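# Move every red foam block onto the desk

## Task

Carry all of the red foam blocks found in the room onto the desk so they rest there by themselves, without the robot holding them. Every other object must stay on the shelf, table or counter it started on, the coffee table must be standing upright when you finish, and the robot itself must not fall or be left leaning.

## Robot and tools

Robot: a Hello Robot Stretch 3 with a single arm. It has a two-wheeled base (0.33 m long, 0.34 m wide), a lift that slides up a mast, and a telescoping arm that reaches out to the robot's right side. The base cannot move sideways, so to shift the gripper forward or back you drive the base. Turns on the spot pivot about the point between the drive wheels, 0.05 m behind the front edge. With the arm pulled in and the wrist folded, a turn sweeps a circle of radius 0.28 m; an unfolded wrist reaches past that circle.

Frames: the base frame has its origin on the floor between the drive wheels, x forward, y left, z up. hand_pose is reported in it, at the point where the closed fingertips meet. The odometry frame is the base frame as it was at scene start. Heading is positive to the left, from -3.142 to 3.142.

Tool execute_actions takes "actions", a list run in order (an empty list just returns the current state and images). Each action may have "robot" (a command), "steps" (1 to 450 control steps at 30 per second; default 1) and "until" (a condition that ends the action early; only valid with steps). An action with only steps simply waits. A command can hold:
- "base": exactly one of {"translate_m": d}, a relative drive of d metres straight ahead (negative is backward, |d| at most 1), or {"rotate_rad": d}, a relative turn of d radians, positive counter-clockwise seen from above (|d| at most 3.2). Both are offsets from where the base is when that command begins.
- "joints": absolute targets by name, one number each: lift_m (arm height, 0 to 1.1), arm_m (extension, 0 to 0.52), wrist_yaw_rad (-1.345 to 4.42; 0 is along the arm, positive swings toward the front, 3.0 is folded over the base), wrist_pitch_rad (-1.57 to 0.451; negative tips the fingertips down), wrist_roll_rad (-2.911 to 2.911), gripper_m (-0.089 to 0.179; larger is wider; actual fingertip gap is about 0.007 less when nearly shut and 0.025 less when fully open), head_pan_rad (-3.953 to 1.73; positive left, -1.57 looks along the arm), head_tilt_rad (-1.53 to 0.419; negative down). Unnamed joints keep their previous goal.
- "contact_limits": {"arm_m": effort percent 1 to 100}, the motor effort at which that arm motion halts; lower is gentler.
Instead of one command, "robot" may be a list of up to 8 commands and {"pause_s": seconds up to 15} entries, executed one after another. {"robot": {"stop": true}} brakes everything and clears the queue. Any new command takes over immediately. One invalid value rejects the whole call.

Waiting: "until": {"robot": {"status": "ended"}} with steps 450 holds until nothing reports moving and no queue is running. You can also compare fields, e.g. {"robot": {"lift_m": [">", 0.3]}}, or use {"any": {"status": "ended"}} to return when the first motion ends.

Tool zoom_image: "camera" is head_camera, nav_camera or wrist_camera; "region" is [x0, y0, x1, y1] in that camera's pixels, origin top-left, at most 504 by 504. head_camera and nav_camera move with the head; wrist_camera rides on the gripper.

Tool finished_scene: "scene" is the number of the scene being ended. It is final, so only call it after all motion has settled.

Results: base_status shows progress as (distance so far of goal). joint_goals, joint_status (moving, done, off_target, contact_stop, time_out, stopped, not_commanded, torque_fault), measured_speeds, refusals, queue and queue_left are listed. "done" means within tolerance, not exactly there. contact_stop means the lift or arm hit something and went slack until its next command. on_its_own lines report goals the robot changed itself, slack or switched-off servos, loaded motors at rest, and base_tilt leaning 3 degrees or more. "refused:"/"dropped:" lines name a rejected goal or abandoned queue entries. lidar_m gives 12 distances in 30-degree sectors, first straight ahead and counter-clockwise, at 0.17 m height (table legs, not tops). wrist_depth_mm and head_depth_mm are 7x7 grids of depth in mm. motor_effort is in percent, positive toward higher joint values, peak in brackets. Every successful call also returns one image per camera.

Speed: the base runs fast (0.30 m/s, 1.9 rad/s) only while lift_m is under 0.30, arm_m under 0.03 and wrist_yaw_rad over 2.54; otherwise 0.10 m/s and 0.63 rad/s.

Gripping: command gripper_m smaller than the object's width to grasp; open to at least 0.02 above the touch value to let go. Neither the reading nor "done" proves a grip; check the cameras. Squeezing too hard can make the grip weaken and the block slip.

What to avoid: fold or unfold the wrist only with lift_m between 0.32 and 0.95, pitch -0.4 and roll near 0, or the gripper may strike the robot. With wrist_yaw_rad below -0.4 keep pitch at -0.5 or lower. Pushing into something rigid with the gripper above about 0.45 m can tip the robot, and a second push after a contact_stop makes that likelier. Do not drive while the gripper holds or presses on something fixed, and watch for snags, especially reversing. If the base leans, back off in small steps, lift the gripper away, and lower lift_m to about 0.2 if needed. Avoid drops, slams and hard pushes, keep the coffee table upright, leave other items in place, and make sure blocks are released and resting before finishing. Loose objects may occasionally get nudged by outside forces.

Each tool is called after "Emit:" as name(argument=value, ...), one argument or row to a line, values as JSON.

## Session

Emit:
execute_actions(
  actions=[
    {"robot":{"joints":{"head_pan_rad":1.2,"head_tilt_rad":-0.5,"lift_m":0.28}},"steps":200,"until":{"robot":{"status":"ended"}}},
  ],
)

Emit:
execute_actions(
  actions=[
    {"robot":{"joints":{"head_pan_rad":-0.3}},"steps":200,"until":{"robot":{"status":"ended"}}},
  ],
)

Emit:
execute_actions(
  actions=[
    {"robot":{"joints":{"head_pan_rad":-1.9}},"steps":200,"until":{"robot":{"status":"ended"}}},
  ],
)

Emit:
execute_actions(
  actions=[
    {"robot":{"joints":{"head_pan_rad":-3.5}},"steps":200,"until":{"robot":{"status":"ended"}}},
  ],
)

Scene clock: 1.23 s.
robot.base_odometry: x=+0.000 y=+0.000 heading=+0.000 (m, m, rad; robot's odometry frame)
robot.turned_by_wheels: +0.000 (rad since the last result)
robot.turned_by_imu: +0.000 (rad since the last result)
robot.base_tilt: forward=+0.1 right=+1.8 (deg)
robot.lidar_m: 0.93 0.86 0.97 1.93 1.92 1.32 1.07 1.48 1.30 1.83 1.80 1.09
robot.head_depth_mm: 1130 904 929 1089 1095 1176 1204 / 1188 1000 1021 1163 1162 1279 1301 / 1095 1095 1150 1258 1615 1529 1329 / 2038 2209 2343 1402 1600 1574 1323 / 1959 2112 2301 2515 2049 1593 1314 / 1839 1960 2110 2296 2030 1603 1306 / 1702 1815 1976 2138 2013 1561 1281
robot.base_status: not_commanded
robot.joint_positions: lift_m=+0.280 arm_m=+0.001 wrist_yaw_rad=+3.074 wrist_pitch_rad=-0.455 wrist_roll_rad=+0.004 gripper_m=+0.037 head_pan_rad=+1.193 head_tilt_rad=-0.494
robot.joint_goals: lift_m=+0.280 arm_m=+0.001 wrist_yaw_rad=+3.074 wrist_pitch_rad=-0.455 wrist_roll_rad=+0.004 gripper_m=+0.037 head_pan_rad=+1.200 head_tilt_rad=-0.500
robot.joint_status: lift_m=done arm_m=not_commanded wrist_yaw_rad=not_commanded wrist_pitch_rad=not_commanded wrist_roll_rad=not_commanded gripper_m=not_commanded head_pan_rad=done head_tilt_rad=done
robot.measured_speeds: translate_m=+0.000 rotate_rad=+0.000 lift_m=+0.000 arm_m=+0.000 wrist_yaw_rad=+0.000 wrist_pitch_rad=+0.000 wrist_roll_rad=+0.000 head_pan_rad=+0.000 head_tilt_rad=+0.000
robot: refusals=0 queue=done queue_left=0
robot.motor_effort: left_wheel=+0(0) right_wheel=+0(0) lift_m=+16(24) arm_m=+0(1) wrist_yaw_rad=+0(0) wrist_pitch_rad=+9(10) wrist_roll_rad=+0(0) gripper_m=+0(1) head_pan_rad=+3(33) head_tilt_rad=-3(35) (%)
robot.hand_pose: x=-0.0065 y=+0.0728 z=+0.2849 quat_wxyz=(+0.183, +0.695, +0.136, +0.682) (m; robot's base frame)
robot.wrist_depth_mm: - - - - - - 788 / - - - - - - 810 / 958 971 988 - - 969 818 / 746 743 763 761 772 782 771 / 602 614 - 630 633 640 635 / 509 518 - 539 532 534 539 / 453 - - - 454 459 460
pictures: head_camera (sideways: a quarter turn clockwise sets it upright), nav_camera (sideways: a quarter turn counterclockwise sets it upright), wrist_camera
camera_calibration (this result's frames):
head_camera: T_world_to_cam=[[-0.130733, -0.443395, -0.886741, 1.18073], [-0.936765, 0.348106, -0.0359542, 0.0551736], [0.324622, 0.825968, -0.460866, 0.555264], [0, 0, 0, 1]] pos_world=[0.0257942, 0.0456918, 1.30489]
nav_camera: T_world_to_cam=[[0.197686, 0.476381, 0.856727, -1.07412], [0.930183, -0.366944, -0.0105967, 0.057824], [0.309323, 0.799007, -0.515661, 0.622405], [0, 0, 0, 1]] pos_world=[-0.0339723, 0.035604, 1.24179]
wrist_camera: T_world_to_cam=[[0.995917, -0.0832432, 0.0349281, -0.00382965], [-0.0161516, -0.544978, -0.838295, 0.326304], [0.0888174, 0.834308, -0.544097, 0.256475], [0, 0, 0, 1]] pos_world=[-0.0136951, -0.0364699, 0.41322]
Images, in order (width x height): head_camera 896x504, nav_camera 672x504, wrist_camera 644x364.

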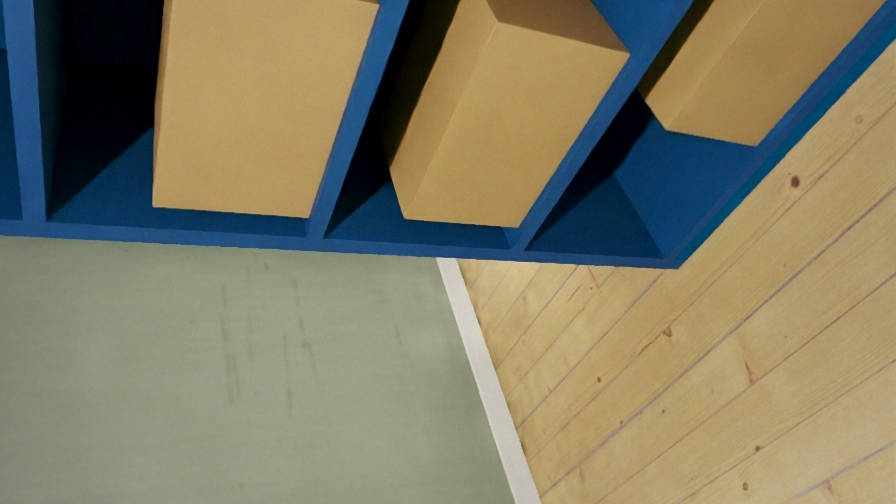

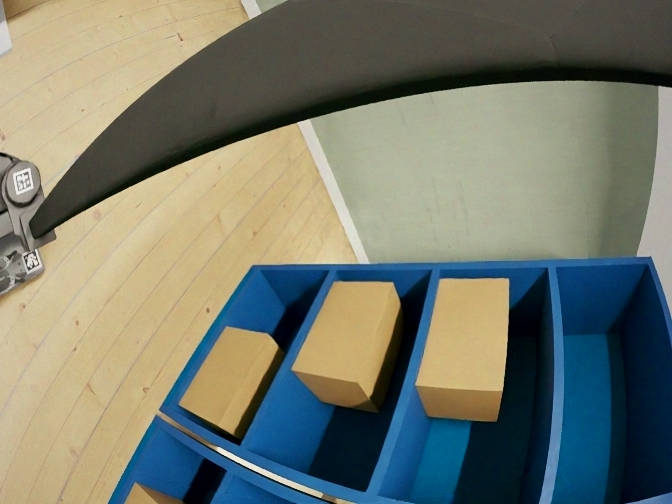

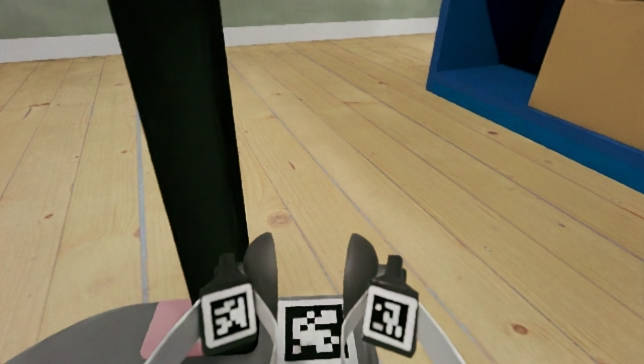

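Scene clock: 2.57 s.
robot.base_odometry: x=+0.000 y=+0.000 heading=+0.000 (m, m, rad; robot's odometry frame)
robot.turned_by_wheels: +0.000 (rad since the last result)
robot.turned_by_imu: +0.000 (rad since the last result)
robot.base_tilt: forward=+0.1 right=+1.9 (deg)
robot.lidar_m: 0.93 0.86 0.96 1.93 1.92 1.31 1.06 1.49 1.30 1.82 1.80 1.09
robot.head_depth_mm: 1591 1342 1499 1616 1880 1645 1338 / 1019 1123 1411 1568 1750 1639 1337 / 1044 1079 1167 1319 1483 1585 1331 / 1168 979 1062 1473 1402 1483 1320 / 1239 912 979 1579 1324 1341 1308 / 1170 853 919 1477 1240 1249 1285 / 1110 851 907 1397 1193 1371 1250
robot.base_status: not_commanded
robot.joint_positions: lift_m=+0.280 arm_m=+0.001 wrist_yaw_rad=+3.074 wrist_pitch_rad=-0.455 wrist_roll_rad=+0.004 gripper_m=+0.037 head_pan_rad=-0.293 head_tilt_rad=-0.494
robot.joint_goals: lift_m=+0.280 arm_m=+0.001 wrist_yaw_rad=+3.074 wrist_pitch_rad=-0.455 wrist_roll_rad=+0.004 gripper_m=+0.037 head_pan_rad=-0.300 head_tilt_rad=-0.500
robot.joint_status: lift_m=done arm_m=not_commanded wrist_yaw_rad=not_commanded wrist_pitch_rad=not_commanded wrist_roll_rad=not_commanded gripper_m=not_commanded head_pan_rad=done head_tilt_rad=done
robot.measured_speeds: translate_m=+0.000 rotate_rad=+0.000 lift_m=+0.000 arm_m=+0.000 wrist_yaw_rad=+0.000 wrist_pitch_rad=+0.000 wrist_roll_rad=+0.000 head_pan_rad=+0.000 head_tilt_rad=+0.000
robot: refusals=0 queue=done queue_left=0
robot.motor_effort: left_wheel=+0(0) right_wheel=+0(0) lift_m=+17(17) arm_m=+1(1) wrist_yaw_rad=+0(1) wrist_pitch_rad=+10(10) wrist_roll_rad=+0(0) gripper_m=+0(0) head_pan_rad=-3(34) head_tilt_rad=-4(4) (%)
robot.hand_pose: x=-0.0065 y=+0.0728 z=+0.2849 quat_wxyz=(+0.183, +0.695, +0.136, +0.682) (m; robot's base frame)
robot.wrist_depth_mm: - - - - - - 795 / - - - - - - 811 / 971 978 999 - - 992 822 / 755 746 756 771 766 779 784 / 604 612 - 622 630 634 641 / 504 513 - 544 530 532 534 / 454 - - - 453 454 459
pictures: head_camera (sideways: a quarter turn clockwise sets it upright), nav_camera (sideways: a quarter turn counterclockwise sets it upright), wrist_camera
camera_calibration (this result's frames):
head_camera: T_world_to_cam=[[-0.453129, 0.0925595, -0.886627, 1.18255], [0.267052, 0.963011, -0.0359487, 0.0478231], [0.850504, -0.253065, -0.461087, 0.552344], [0, 0, 0, 1]] pos_world=[0.0533038, -0.0157314, 1.30487]
nav_camera: T_world_to_cam=[[0.491691, -0.156457, 0.856599, -1.07575], [-0.286393, -0.958054, -0.0105973, 0.0652459], [0.822325, -0.240113, -0.515874, 0.619553], [0, 0, 0, 1]] pos_world=[0.0381475, 0.0429633, 1.24179]
wrist_camera: T_world_to_cam=[[0.995917, -0.083243, 0.034928, -0.00382958], [-0.0161516, -0.544978, -0.838295, 0.326304], [0.0888172, 0.834308, -0.544097, 0.256475], [0, 0, 0, 1]] pos_world=[-0.0136951, -0.0364699, 0.41322]
Images, in order (width x height): head_camera 896x504, nav_camera 672x504, wrist_camera 644x364.

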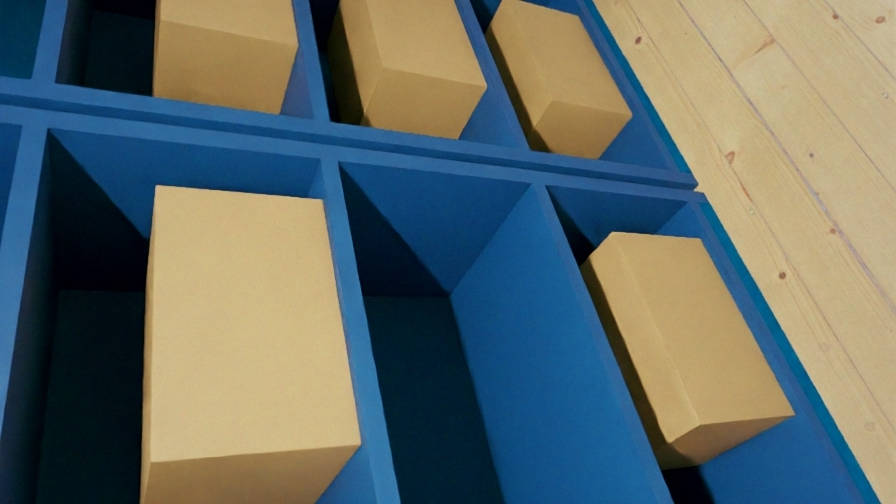

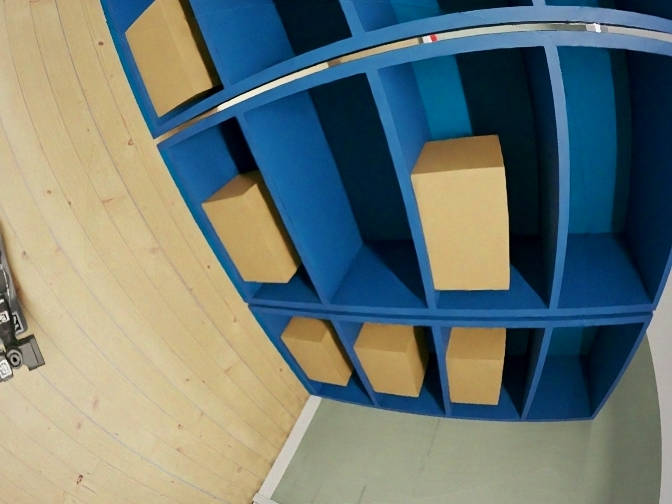

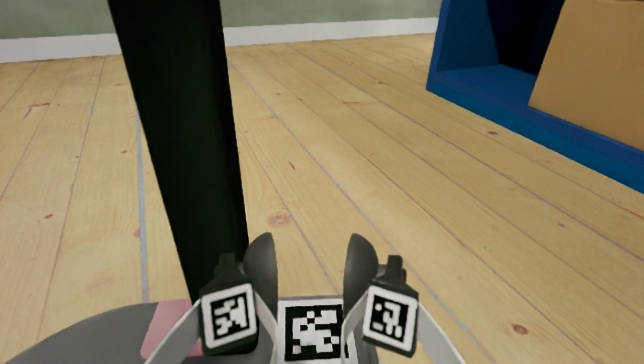

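Scene clock: 3.93 s.
robot.base_odometry: x=+0.000 y=+0.000 heading=+0.000 (m, m, rad; robot's odometry frame)
robot.turned_by_wheels: +0.000 (rad since the last result)
robot.turned_by_imu: +0.000 (rad since the last result)
robot.base_tilt: forward=+0.1 right=+1.8 (deg)
robot.lidar_m: 0.93 0.86 0.97 1.93 1.92 1.31 1.07 1.48 1.31 1.82 1.80 1.08
robot.head_depth_mm: 1500 1572 1677 1331 950 1629 1343 / 1651 1738 1869 1315 1068 1634 1330 / 1840 1953 2068 1298 2027 1572 1323 / 1929 2083 2268 2461 2071 1613 1322 / 1805 1960 2146 2335 2060 1605 1324 / 1684 1811 1943 2141 2019 1595 1301 / 1560 1683 1820 1972 2016 1579 1297
robot.base_status: not_commanded
robot.joint_positions: lift_m=+0.280 arm_m=+0.001 wrist_yaw_rad=+3.074 wrist_pitch_rad=-0.455 wrist_roll_rad=+0.004 gripper_m=+0.037 head_pan_rad=-1.893 head_tilt_rad=-0.494
robot.joint_goals: lift_m=+0.280 arm_m=+0.001 wrist_yaw_rad=+3.074 wrist_pitch_rad=-0.455 wrist_roll_rad=+0.004 gripper_m=+0.037 head_pan_rad=-1.900 head_tilt_rad=-0.500
robot.joint_status: lift_m=done arm_m=not_commanded wrist_yaw_rad=not_commanded wrist_pitch_rad=not_commanded wrist_roll_rad=not_commanded gripper_m=not_commanded head_pan_rad=done head_tilt_rad=done
robot.measured_speeds: translate_m=+0.000 rotate_rad=+0.000 lift_m=+0.000 arm_m=+0.000 wrist_yaw_rad=+0.000 wrist_pitch_rad=+0.000 wrist_roll_rad=+0.000 head_pan_rad=+0.000 head_tilt_rad=+0.000
robot: refusals=0 queue=done queue_left=0
robot.motor_effort: left_wheel=+0(0) right_wheel=+0(0) lift_m=+17(17) arm_m=+0(0) wrist_yaw_rad=+0(0) wrist_pitch_rad=+10(10) wrist_roll_rad=+0(0) gripper_m=+0(1) head_pan_rad=-3(34) head_tilt_rad=-3(4) (%)
robot.hand_pose: x=-0.0065 y=+0.0728 z=+0.2849 quat_wxyz=(+0.183, +0.695, +0.136, +0.682) (m; robot's base frame)
robot.wrist_depth_mm: - - - - - - 792 / - - - - - - 813 / 959 989 - - - 978 833 / 750 756 763 762 772 783 778 / 606 614 - 625 632 633 638 / 508 515 - 547 530 533 532 / 457 - - - 455 455 458
pictures: head_camera (sideways: a quarter turn clockwise sets it upright), nav_camera (sideways: a quarter turn counterclockwise sets it upright), wrist_camera
camera_calibration (this result's frames):
head_camera: T_world_to_cam=[[0.105764, 0.450271, -0.886606, 1.17911], [0.954803, -0.295057, -0.0359476, 0.0436265], [-0.277785, -0.842732, -0.461127, 0.559279], [0, 0, 0, 1]] pos_world=[-0.0110031, -0.0467244, 1.30487]
nav_camera: T_world_to_cam=[[-0.17076, -0.486949, 0.856575, -1.07168], [-0.949282, 0.314247, -0.0105974, 0.0692897], [-0.264016, -0.814941, -0.515913, 0.626231], [0, 0, 0, 1]] pos_world=[0.04811, -0.0332857, 1.24179]
wrist_camera: T_world_to_cam=[[0.995917, -0.0832429, 0.0349282, -0.00382965], [-0.0161514, -0.544978, -0.838295, 0.326304], [0.0888172, 0.834308, -0.544097, 0.256475], [0, 0, 0, 1]] pos_world=[-0.0136952, -0.0364699, 0.41322]
Images, in order (width x height): head_camera 896x504, nav_camera 672x504, wrist_camera 644x364.

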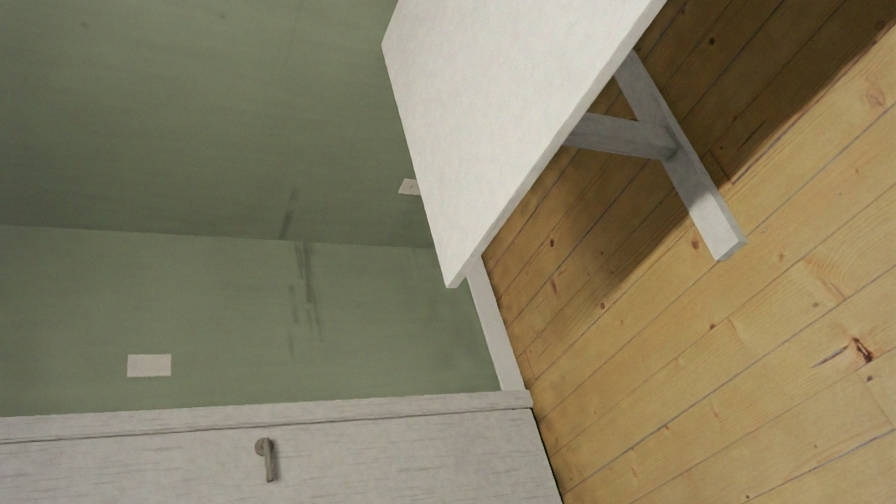

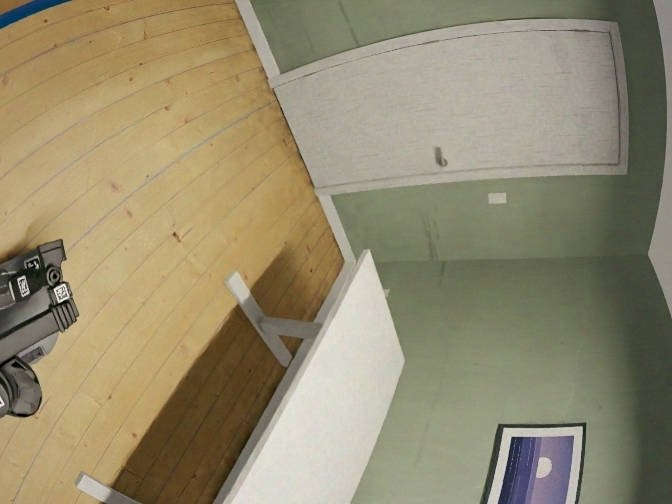

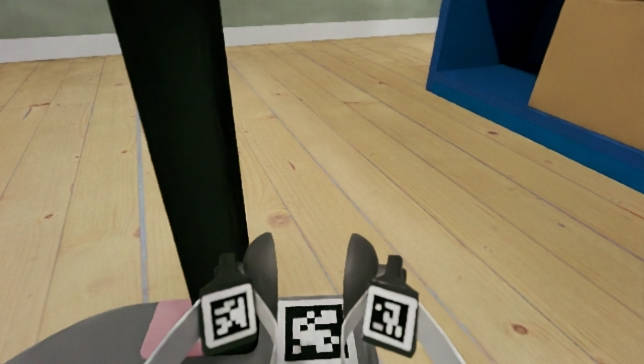

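Scene clock: 5.30 s.
robot.base_odometry: x=+0.000 y=+0.000 heading=+0.000 (m, m, rad; robot's odometry frame)
robot.turned_by_wheels: +0.000 (rad since the last result)
robot.turned_by_imu: +0.000 (rad since the last result)
robot.base_tilt: forward=+0.0 right=+1.8 (deg)
robot.lidar_m: 0.94 0.86 0.97 1.93 1.92 1.31 1.07 1.48 1.31 1.82 1.80 1.09
robot.head_depth_mm: 1923 2007 2113 2127 2125 1620 1340 / 1896 2083 2273 2021 2015 1623 1339 / 1746 1912 2118 1897 1841 1625 1332 / 1607 1738 1939 1872 1848 1590 1312 / 1511 1607 1741 1871 1036 1598 1312 / 1392 1503 1635 1324 949 1538 1293 / 1300 1399 1505 1244 900 1487 1298
robot.base_status: not_commanded
robot.joint_positions: lift_m=+0.280 arm_m=+0.001 wrist_yaw_rad=+3.074 wrist_pitch_rad=-0.455 wrist_roll_rad=+0.004 gripper_m=+0.037 head_pan_rad=-3.493 head_tilt_rad=-0.494
robot.joint_goals: lift_m=+0.280 arm_m=+0.001 wrist_yaw_rad=+3.074 wrist_pitch_rad=-0.455 wrist_roll_rad=+0.004 gripper_m=+0.037 head_pan_rad=-3.500 head_tilt_rad=-0.500
robot.joint_status: lift_m=done arm_m=not_commanded wrist_yaw_rad=not_commanded wrist_pitch_rad=not_commanded wrist_roll_rad=not_commanded gripper_m=not_commanded head_pan_rad=done head_tilt_rad=done
robot.measured_speeds: translate_m=+0.000 rotate_rad=+0.000 lift_m=+0.000 arm_m=+0.000 wrist_yaw_rad=+0.000 wrist_pitch_rad=+0.000 wrist_roll_rad=+0.000 head_pan_rad=+0.000 head_tilt_rad=+0.000
robot: refusals=0 queue=done queue_left=0
robot.motor_effort: left_wheel=+0(1) right_wheel=+0(0) lift_m=+16(16) arm_m=+0(1) wrist_yaw_rad=+0(0) wrist_pitch_rad=+10(10) wrist_roll_rad=+0(0) gripper_m=+0(0) head_pan_rad=-3(34) head_tilt_rad=-3(3) (%)
robot.hand_pose: x=-0.0065 y=+0.0728 z=+0.2849 quat_wxyz=(+0.183, +0.695, +0.136, +0.682) (m; robot's base frame)
robot.wrist_depth_mm: - - - - - - 791 / - - - - - - 810 / 966 977 993 - - 957 812 / 741 756 767 775 779 777 777 / 608 605 - 630 627 638 641 / 510 513 - 541 530 535 534 / 453 - - - 452 455 460
pictures: head_camera (sideways: a quarter turn clockwise sets it upright), nav_camera (sideways: a quarter turn counterclockwise sets it upright), wrist_camera
camera_calibration (this result's frames):
head_camera: T_world_to_cam=[[0.447014, -0.118876, -0.886593, 1.17701], [-0.322812, -0.94578, -0.035947, 0.0514191], [-0.834249, 0.302271, -0.461152, 0.562706], [0, 0, 0, 1]] pos_world=[-0.0401051, 0.0184603, 1.30487]
nav_camera: T_world_to_cam=[[-0.481778, 0.184916, 0.856561, -1.06976], [0.341834, 0.939701, -0.0105975, 0.0614139], [-0.80687, 0.287696, -0.515937, 0.629573], [0, 0, 0, 1]] pos_world=[-0.0283967, -0.0410207, 1.24179]
wrist_camera: T_world_to_cam=[[0.995917, -0.0832431, 0.0349283, -0.00382973], [-0.0161514, -0.544978, -0.838295, 0.326304], [0.0888174, 0.834308, -0.544097, 0.256475], [0, 0, 0, 1]] pos_world=[-0.0136951, -0.0364699, 0.41322]
Images, in order (width x height): head_camera 896x504, nav_camera 672x504, wrist_camera 644x364.

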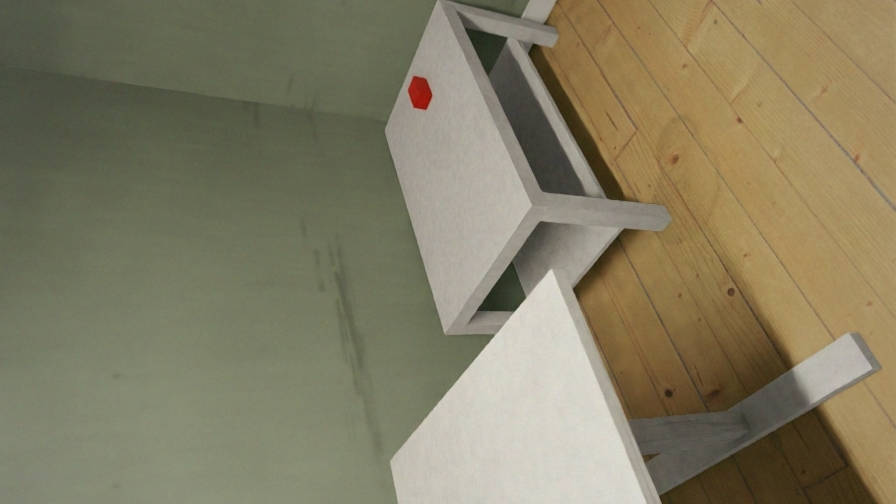

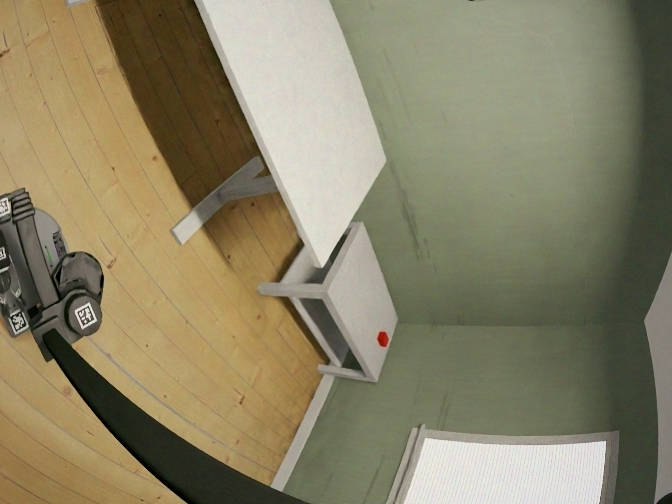

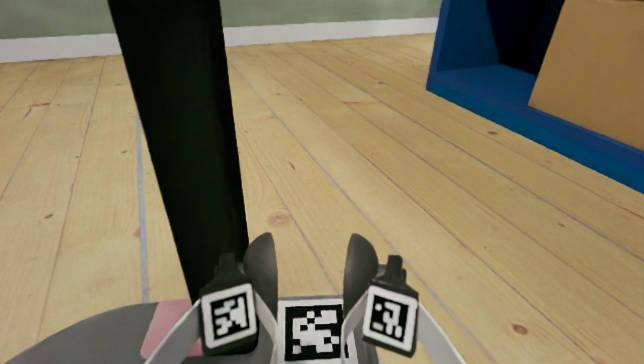

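Emit:
execute_actions(
  actions=[
    {"robot":[{"base":{"rotate_rad":-0.91},"joints":{"head_pan_rad":-1.57,"head_tilt_rad":-0.85}},{"base":{"translate_m":-1.0}},{"base":{"translate_m":-0.5}},{"base":{"rotate_rad":-0.52},"joints":{"lift_m":0.56,"wrist_pitch_rad":-0.4}},{"joints":{"wrist_yaw_rad":0,"gripper_m":0.179}}],"steps":450,"until":{"robot":{"status":"ended"}}},
    {"steps":450,"until":{"robot":{"status":"ended"}}},
  ],
)

Scene clock: 21.37 s.
robot.base_odometry: x=-0.921 y=+1.184 heading=-1.430 (m, m, rad; robot's odometry frame)
robot.turned_by_wheels: -1.430 (rad since the last result)
robot.turned_by_imu: -1.460 (rad since the last result)
robot.base_tilt: forward=+0.2 right=+2.1 (deg)
robot.lidar_m: 1.18 2.49 1.58 1.39 0.92 0.55 0.49 0.49 0.58 1.04 1.05 0.64
robot.head_depth_mm: 874 913 954 990 1032 1089 1094 / 953 1077 1198 1210 997 1239 1167 / 934 1072 1264 1158 989 1244 1164 / 914 1053 1241 1147 962 1225 - / 894 1032 1202 1142 965 1209 1117 / 882 1007 1179 1130 959 1170 1115 / 867 990 1155 1122 949 1131 1111
robot.base_status: done (rotate_rad -0.5198 of -0.5200)
robot.joint_positions: lift_m=+0.560 arm_m=+0.001 wrist_yaw_rad=+0.003 wrist_pitch_rad=-0.421 wrist_roll_rad=+0.004 gripper_m=+0.179 head_pan_rad=-1.577 head_tilt_rad=-0.840
robot.joint_goals: lift_m=+0.560 arm_m=+0.001 wrist_yaw_rad=+0.000 wrist_pitch_rad=-0.400 wrist_roll_rad=+0.004 gripper_m=+0.179 head_pan_rad=-1.570 head_tilt_rad=-0.850
robot.joint_status: lift_m=done arm_m=not_commanded wrist_yaw_rad=done wrist_pitch_rad=done wrist_roll_rad=not_commanded gripper_m=done head_pan_rad=done head_tilt_rad=done
robot.measured_speeds: translate_m=+0.000 rotate_rad=+0.000 lift_m=+0.000 arm_m=+0.000 wrist_yaw_rad=+0.000 wrist_pitch_rad=+0.000 wrist_roll_rad=+0.000 head_pan_rad=+0.000 head_tilt_rad=+0.000
robot: refusals=0 queue=done queue_left=0
robot.motor_effort: left_wheel=+3(7) right_wheel=-3(9) lift_m=+36(39) arm_m=+0(0) wrist_yaw_rad=-3(4) wrist_pitch_rad=+12(16) wrist_roll_rad=+0(0) gripper_m=+0(94) head_pan_rad=+2(30) head_tilt_rad=-5(30) (%)
robot.hand_pose: x=-0.0209 y=-0.3703 z=+0.5716 quat_wxyz=(+0.691, +0.149, -0.692, -0.147) (m; robot's base frame)
robot.wrist_depth_mm: 667 705 738 781 793 554 408 / 719 755 781 831 840 560 418 / 611 618 625 590 656 573 421 / 462 467 470 475 483 513 426 / 371 373 378 381 387 398 431 / - 312 326 345 385 435 421 / - 564 594 619 616 503 410
pictures: head_camera (sideways: a quarter turn clockwise sets it upright), nav_camera (sideways: a quarter turn counterclockwise sets it upright), wrist_camera
camera_calibration (this result's frames):
head_camera: T_world_to_cam=[[-0.0378218, 0.734384, -0.677679, 0.90763], [0.999284, 0.0272242, -0.0262687, 0.0307401], [-0.000842042, -0.678188, -0.734888, 0.913724], [0, 0, 0, 1]] pos_world=[0.00437957, -0.0477095, 1.28737]
nav_camera: T_world_to_cam=[[-0.0124743, -0.775972, 0.630644, -0.778167], [-0.999915, 0.00734301, -0.0107434, 0.0697838], [0.0037058, -0.630724, -0.775998, 0.962905], [0, 0, 0, 1]] pos_world=[0.0565025, 0.00297938, 1.23871]
wrist_camera: T_world_to_cam=[[-0.999305, 0.0144387, 0.0343541, -0.0415582], [-0.0220012, 0.515469, -0.856626, 0.727986], [-0.030077, -0.856787, -0.514793, 0.137985], [0, 0, 0, 1]] pos_world=[-0.0213625, -0.256431, 0.696073]
Images, in order (width x height): head_camera 896x504, nav_camera 672x504, wrist_camera 644x364.

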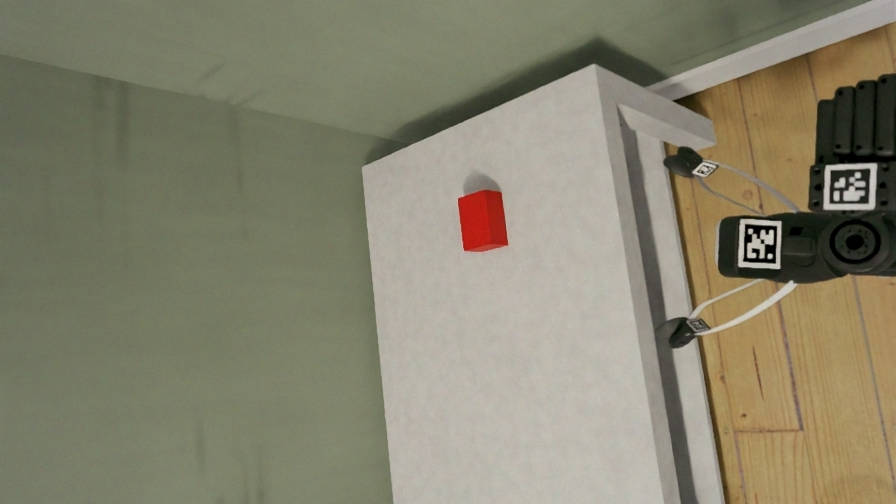

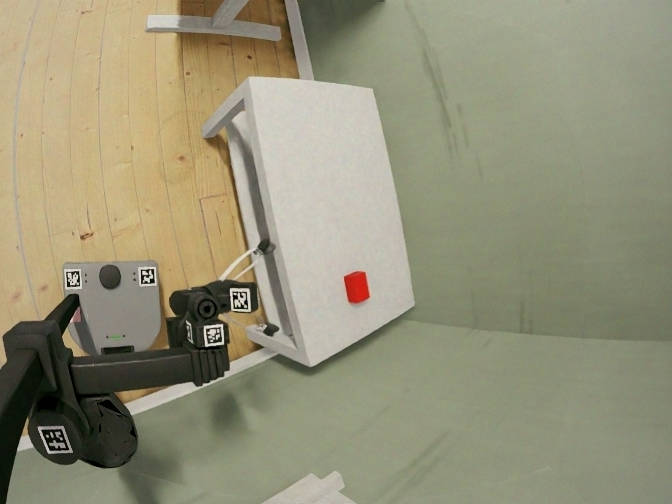

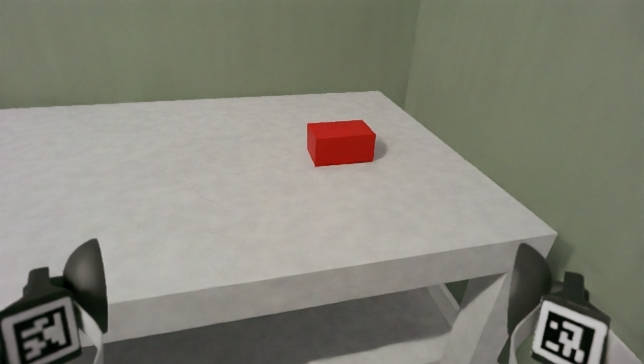

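Emit:
execute_actions(
  actions=[
    {"robot":[{"base":{"translate_m":-0.08},"joints":{"wrist_yaw_rad":0.2,"arm_m":0.385,"lift_m":0.54}},{"joints":{"lift_m":0.5}}],"steps":450,"until":{"robot":{"status":"ended"}}},
  ],
)

Scene clock: 26.67 s.
robot.base_odometry: x=-0.932 y=+1.263 heading=-1.430 (m, m, rad; robot's odometry frame)
robot.turned_by_wheels: +0.000 (rad since the last result)
robot.turned_by_imu: -0.001 (rad since the last result)
robot.base_tilt: forward=+0.1 right=+1.9 (deg)
robot.lidar_m: 1.22 2.46 1.61 1.40 0.78 0.47 0.41 0.41 0.49 0.60 1.06 0.71
robot.head_depth_mm: 733 766 798 829 873 918 956 / 909 965 1018 1080 1090 1145 1110 / 947 1095 1255 1253 964 1239 1127 / 927 1067 1258 1181 967 1228 1124 / 914 1047 1222 1148 961 1234 1119 / 900 1025 1198 1133 955 1205 1115 / 883 1003 1160 1124 951 1169 1112
robot.base_status: done (translate_m -0.0800 of -0.0800)
robot.joint_positions: lift_m=+0.500 arm_m=+0.385 wrist_yaw_rad=+0.198 wrist_pitch_rad=-0.420 wrist_roll_rad=+0.004 gripper_m=+0.179 head_pan_rad=-1.577 head_tilt_rad=-0.840
robot.joint_goals: lift_m=+0.500 arm_m=+0.385 wrist_yaw_rad=+0.200 wrist_pitch_rad=-0.400 wrist_roll_rad=+0.004 gripper_m=+0.179 head_pan_rad=-1.570 head_tilt_rad=-0.850
robot.joint_status: lift_m=done arm_m=done wrist_yaw_rad=done wrist_pitch_rad=done wrist_roll_rad=not_commanded gripper_m=done head_pan_rad=done head_tilt_rad=done
robot.measured_speeds: translate_m=+0.000 rotate_rad=+0.000 lift_m=+0.000 arm_m=+0.000 wrist_yaw_rad=+0.000 wrist_pitch_rad=+0.000 wrist_roll_rad=+0.000 head_pan_rad=+0.000 head_tilt_rad=+0.000
robot: refusals=0 queue=done queue_left=0
robot.motor_effort: left_wheel=+3(4) right_wheel=-3(8) lift_m=+17(35) arm_m=+4(4) wrist_yaw_rad=+2(4) wrist_pitch_rad=+12(12) wrist_roll_rad=+0(0) gripper_m=+0(0) head_pan_rad=+3(2) head_tilt_rad=-4(5) (%)
robot.hand_pose: x=+0.0227 y=-0.7494 z=+0.5126 quat_wxyz=(+0.702, +0.215, -0.674, -0.079) (m; robot's base frame)
robot.wrist_depth_mm: 408 411 414 418 420 421 326 / 441 440 445 451 450 445 326 / 465 463 468 471 475 477 325 / 344 351 353 358 359 427 326 / 278 281 284 286 287 304 327 / - 234 184 179 240 241 312 / - 201 153 154 194 206 286
pictures: head_camera (sideways: a quarter turn clockwise sets it upright), nav_camera (sideways: a quarter turn counterclockwise sets it upright), wrist_camera
camera_calibration (this result's frames):
head_camera: T_world_to_cam=[[-0.0378223, 0.734384, -0.677679, 0.90763], [0.999284, 0.0272248, -0.0262687, 0.0307401], [-0.000841637, -0.678188, -0.734888, 0.913724], [0, 0, 0, 1]] pos_world=[0.0043796, -0.0477095, 1.28737]
nav_camera: T_world_to_cam=[[-0.0124739, -0.775972, 0.630644, -0.778167], [-0.999915, 0.00734241, -0.0107434, 0.0697838], [0.00370617, -0.630724, -0.775998, 0.962905], [0, 0, 0, 1]] pos_world=[0.0565025, 0.00297941, 1.23871]
wrist_camera: T_world_to_cam=[[-0.983032, -0.180191, 0.0343474, -0.136732], [-0.121775, 0.501018, -0.856827, 0.865379], [0.137184, -0.84647, -0.51446, -0.212105], [0, 0, 0, 1]] pos_world=[0.0000675818, -0.637749, 0.637057]
Images, in order (width x height): head_camera 896x504, nav_camera 672x504, wrist_camera 644x364.

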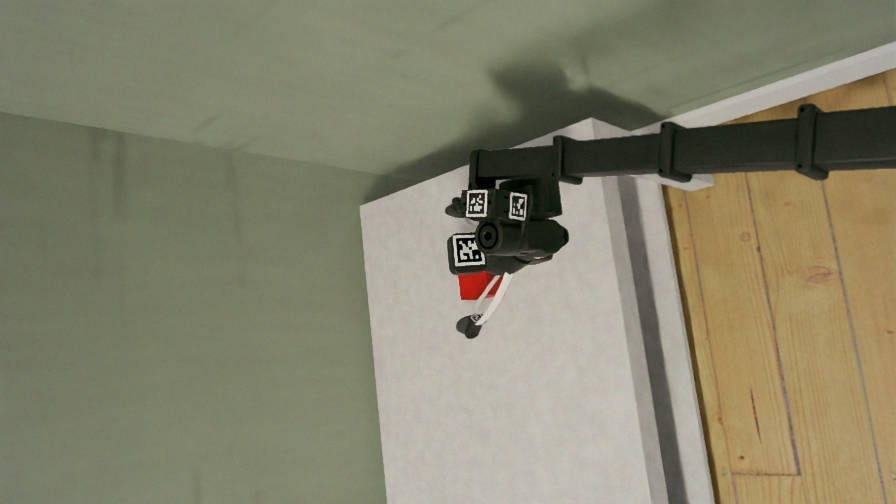

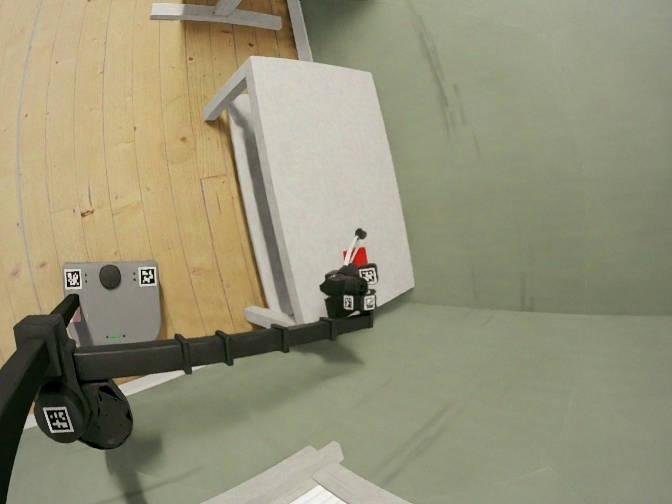

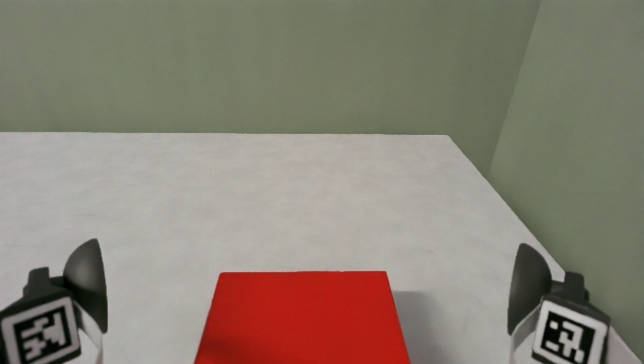

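Emit:
execute_actions(
  actions=[
    {"robot":[{"base":{"translate_m":0.007},"joints":{"lift_m":0.464,"arm_m":0.38}},{"joints":{"gripper_m":0.05}},{"joints":{"lift_m":0.8}}],"steps":450,"until":{"robot":{"lift_m":[">",0.52]}}},
    {"robot":[{"base":{"rotate_rad":0.6}},{"base":{"translate_m":0.95},"joints":{"arm_m":0.45}}],"steps":450,"until":{"robot":{"status":"ended"}}},
  ],
)

Scene clock: 43.37 s.
robot.base_odometry: x=-0.290 y=+0.555 heading=-0.830 (m, m, rad; robot's odometry frame)
robot.turned_by_wheels: +0.600 (rad since the last result)
robot.turned_by_imu: +0.609 (rad since the last result)
robot.base_tilt: forward=+0.2 right=+1.9 (deg)
robot.lidar_m: 1.61 1.05 0.96 0.99 1.42 1.30 1.31 0.91 0.90 0.93 1.72 2.42
robot.head_depth_mm: 1179 1278 1500 1704 - - - / 1225 1296 - 1632 1504 1285 1134 / 1269 1347 903 851 1467 1290 1133 / 1319 1295 871 1635 1474 1280 1119 / 1387 1230 950 1699 1486 1268 1119 / 1458 1216 946 1739 1467 1275 1121 / 1485 1208 966 1740 1451 1270 1112
robot.base_status: done (translate_m +0.9500 of +0.9500)
robot.joint_positions: lift_m=+0.800 arm_m=+0.450 wrist_yaw_rad=+0.199 wrist_pitch_rad=-0.420 wrist_roll_rad=+0.004 gripper_m=+0.058 head_pan_rad=-1.577 head_tilt_rad=-0.840
robot.joint_goals: lift_m=+0.800 arm_m=+0.450 wrist_yaw_rad=+0.200 wrist_pitch_rad=-0.400 wrist_roll_rad=+0.004 gripper_m=+0.056 head_pan_rad=-1.570 head_tilt_rad=-0.850
robot.joint_status: lift_m=done arm_m=done wrist_yaw_rad=done wrist_pitch_rad=done wrist_roll_rad=not_commanded gripper_m=done head_pan_rad=done head_tilt_rad=done
robot.measured_speeds: translate_m=+0.000 rotate_rad=+0.000 lift_m=+0.000 arm_m=+0.000 wrist_yaw_rad=+0.000 wrist_pitch_rad=+0.000 wrist_roll_rad=+0.000 head_pan_rad=+0.000 head_tilt_rad=+0.000
robot: refusals=0 queue=done queue_left=0
robot.on_its_own: gripper_m is held at +0.056, not at your +0.050, by its stall guard, which is not easing now
robot.motor_effort: left_wheel=-3(6) right_wheel=+4(8) lift_m=+37(36) arm_m=+4(2) wrist_yaw_rad=+2(2) wrist_pitch_rad=+12(12) wrist_roll_rad=+0(0) gripper_m=-21(100) head_pan_rad=+2(3) head_tilt_rad=-5(4) (%)
robot.hand_pose: x=+0.0227 y=-0.8144 z=+0.8117 quat_wxyz=(+0.702, +0.215, -0.674, -0.079) (m; robot's base frame)
robot.wrist_depth_mm: - - - 862 737 648 577 / 780 801 800 825 767 688 608 / 530 533 542 549 563 573 598 / 401 405 410 413 418 423 428 / 323 321 164 159 323 337 342 / 268 275 131 132 133 280 282 / 232 - 128 129 131 246 241
pictures: head_camera (sideways: a quarter turn clockwise sets it upright), nav_camera (sideways: a quarter turn counterclockwise sets it upright), wrist_camera
camera_calibration (this result's frames):
head_camera: T_world_to_cam=[[-0.0378222, 0.734384, -0.677679, 0.90763], [0.999284, 0.0272247, -0.0262687, 0.0307401], [-0.000841719, -0.678188, -0.734888, 0.913724], [0, 0, 0, 1]] pos_world=[0.00437959, -0.0477095, 1.28737]
nav_camera: T_world_to_cam=[[-0.0124739, -0.775972, 0.630644, -0.778167], [-0.999915, 0.00734253, -0.0107434, 0.0697838], [0.0037061, -0.630724, -0.775998, 0.962905], [0, 0, 0, 1]] pos_world=[0.0565025, 0.0029794, 1.23871]
wrist_camera: T_world_to_cam=[[-0.983014, -0.180286, 0.0343479, -0.158771], [-0.121814, 0.500948, -0.856862, 1.15416], [0.137273, -0.846492, -0.514401, -0.11335], [0, 0, 0, 1]] pos_world=[0.0000782991, -0.702747, 0.9361]
Images, in order (width x height): head_camera 896x504, nav_camera 672x504, wrist_camera 644x364.

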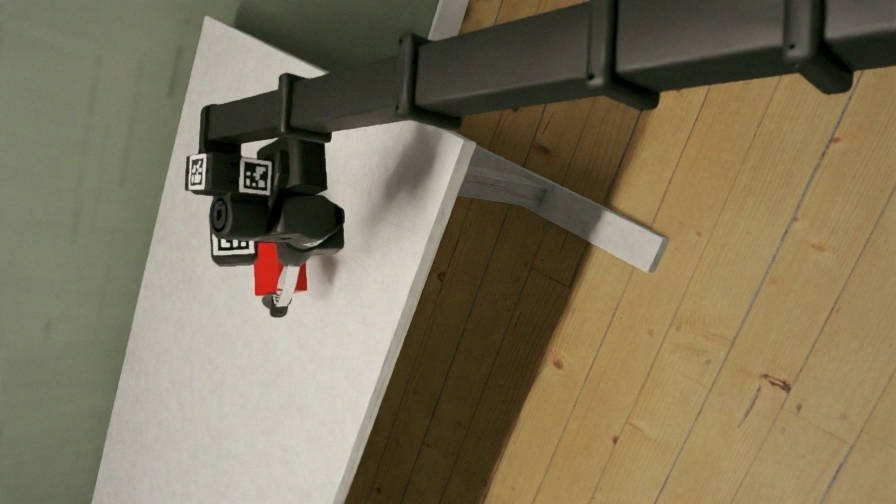

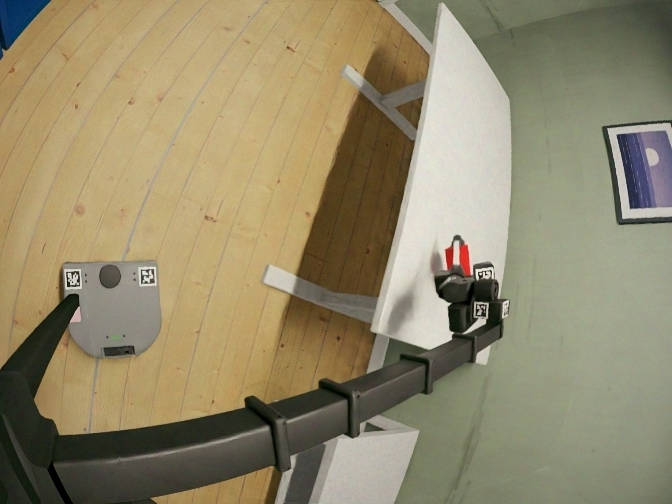

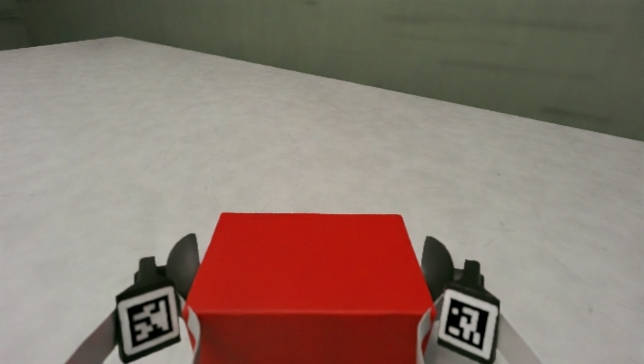

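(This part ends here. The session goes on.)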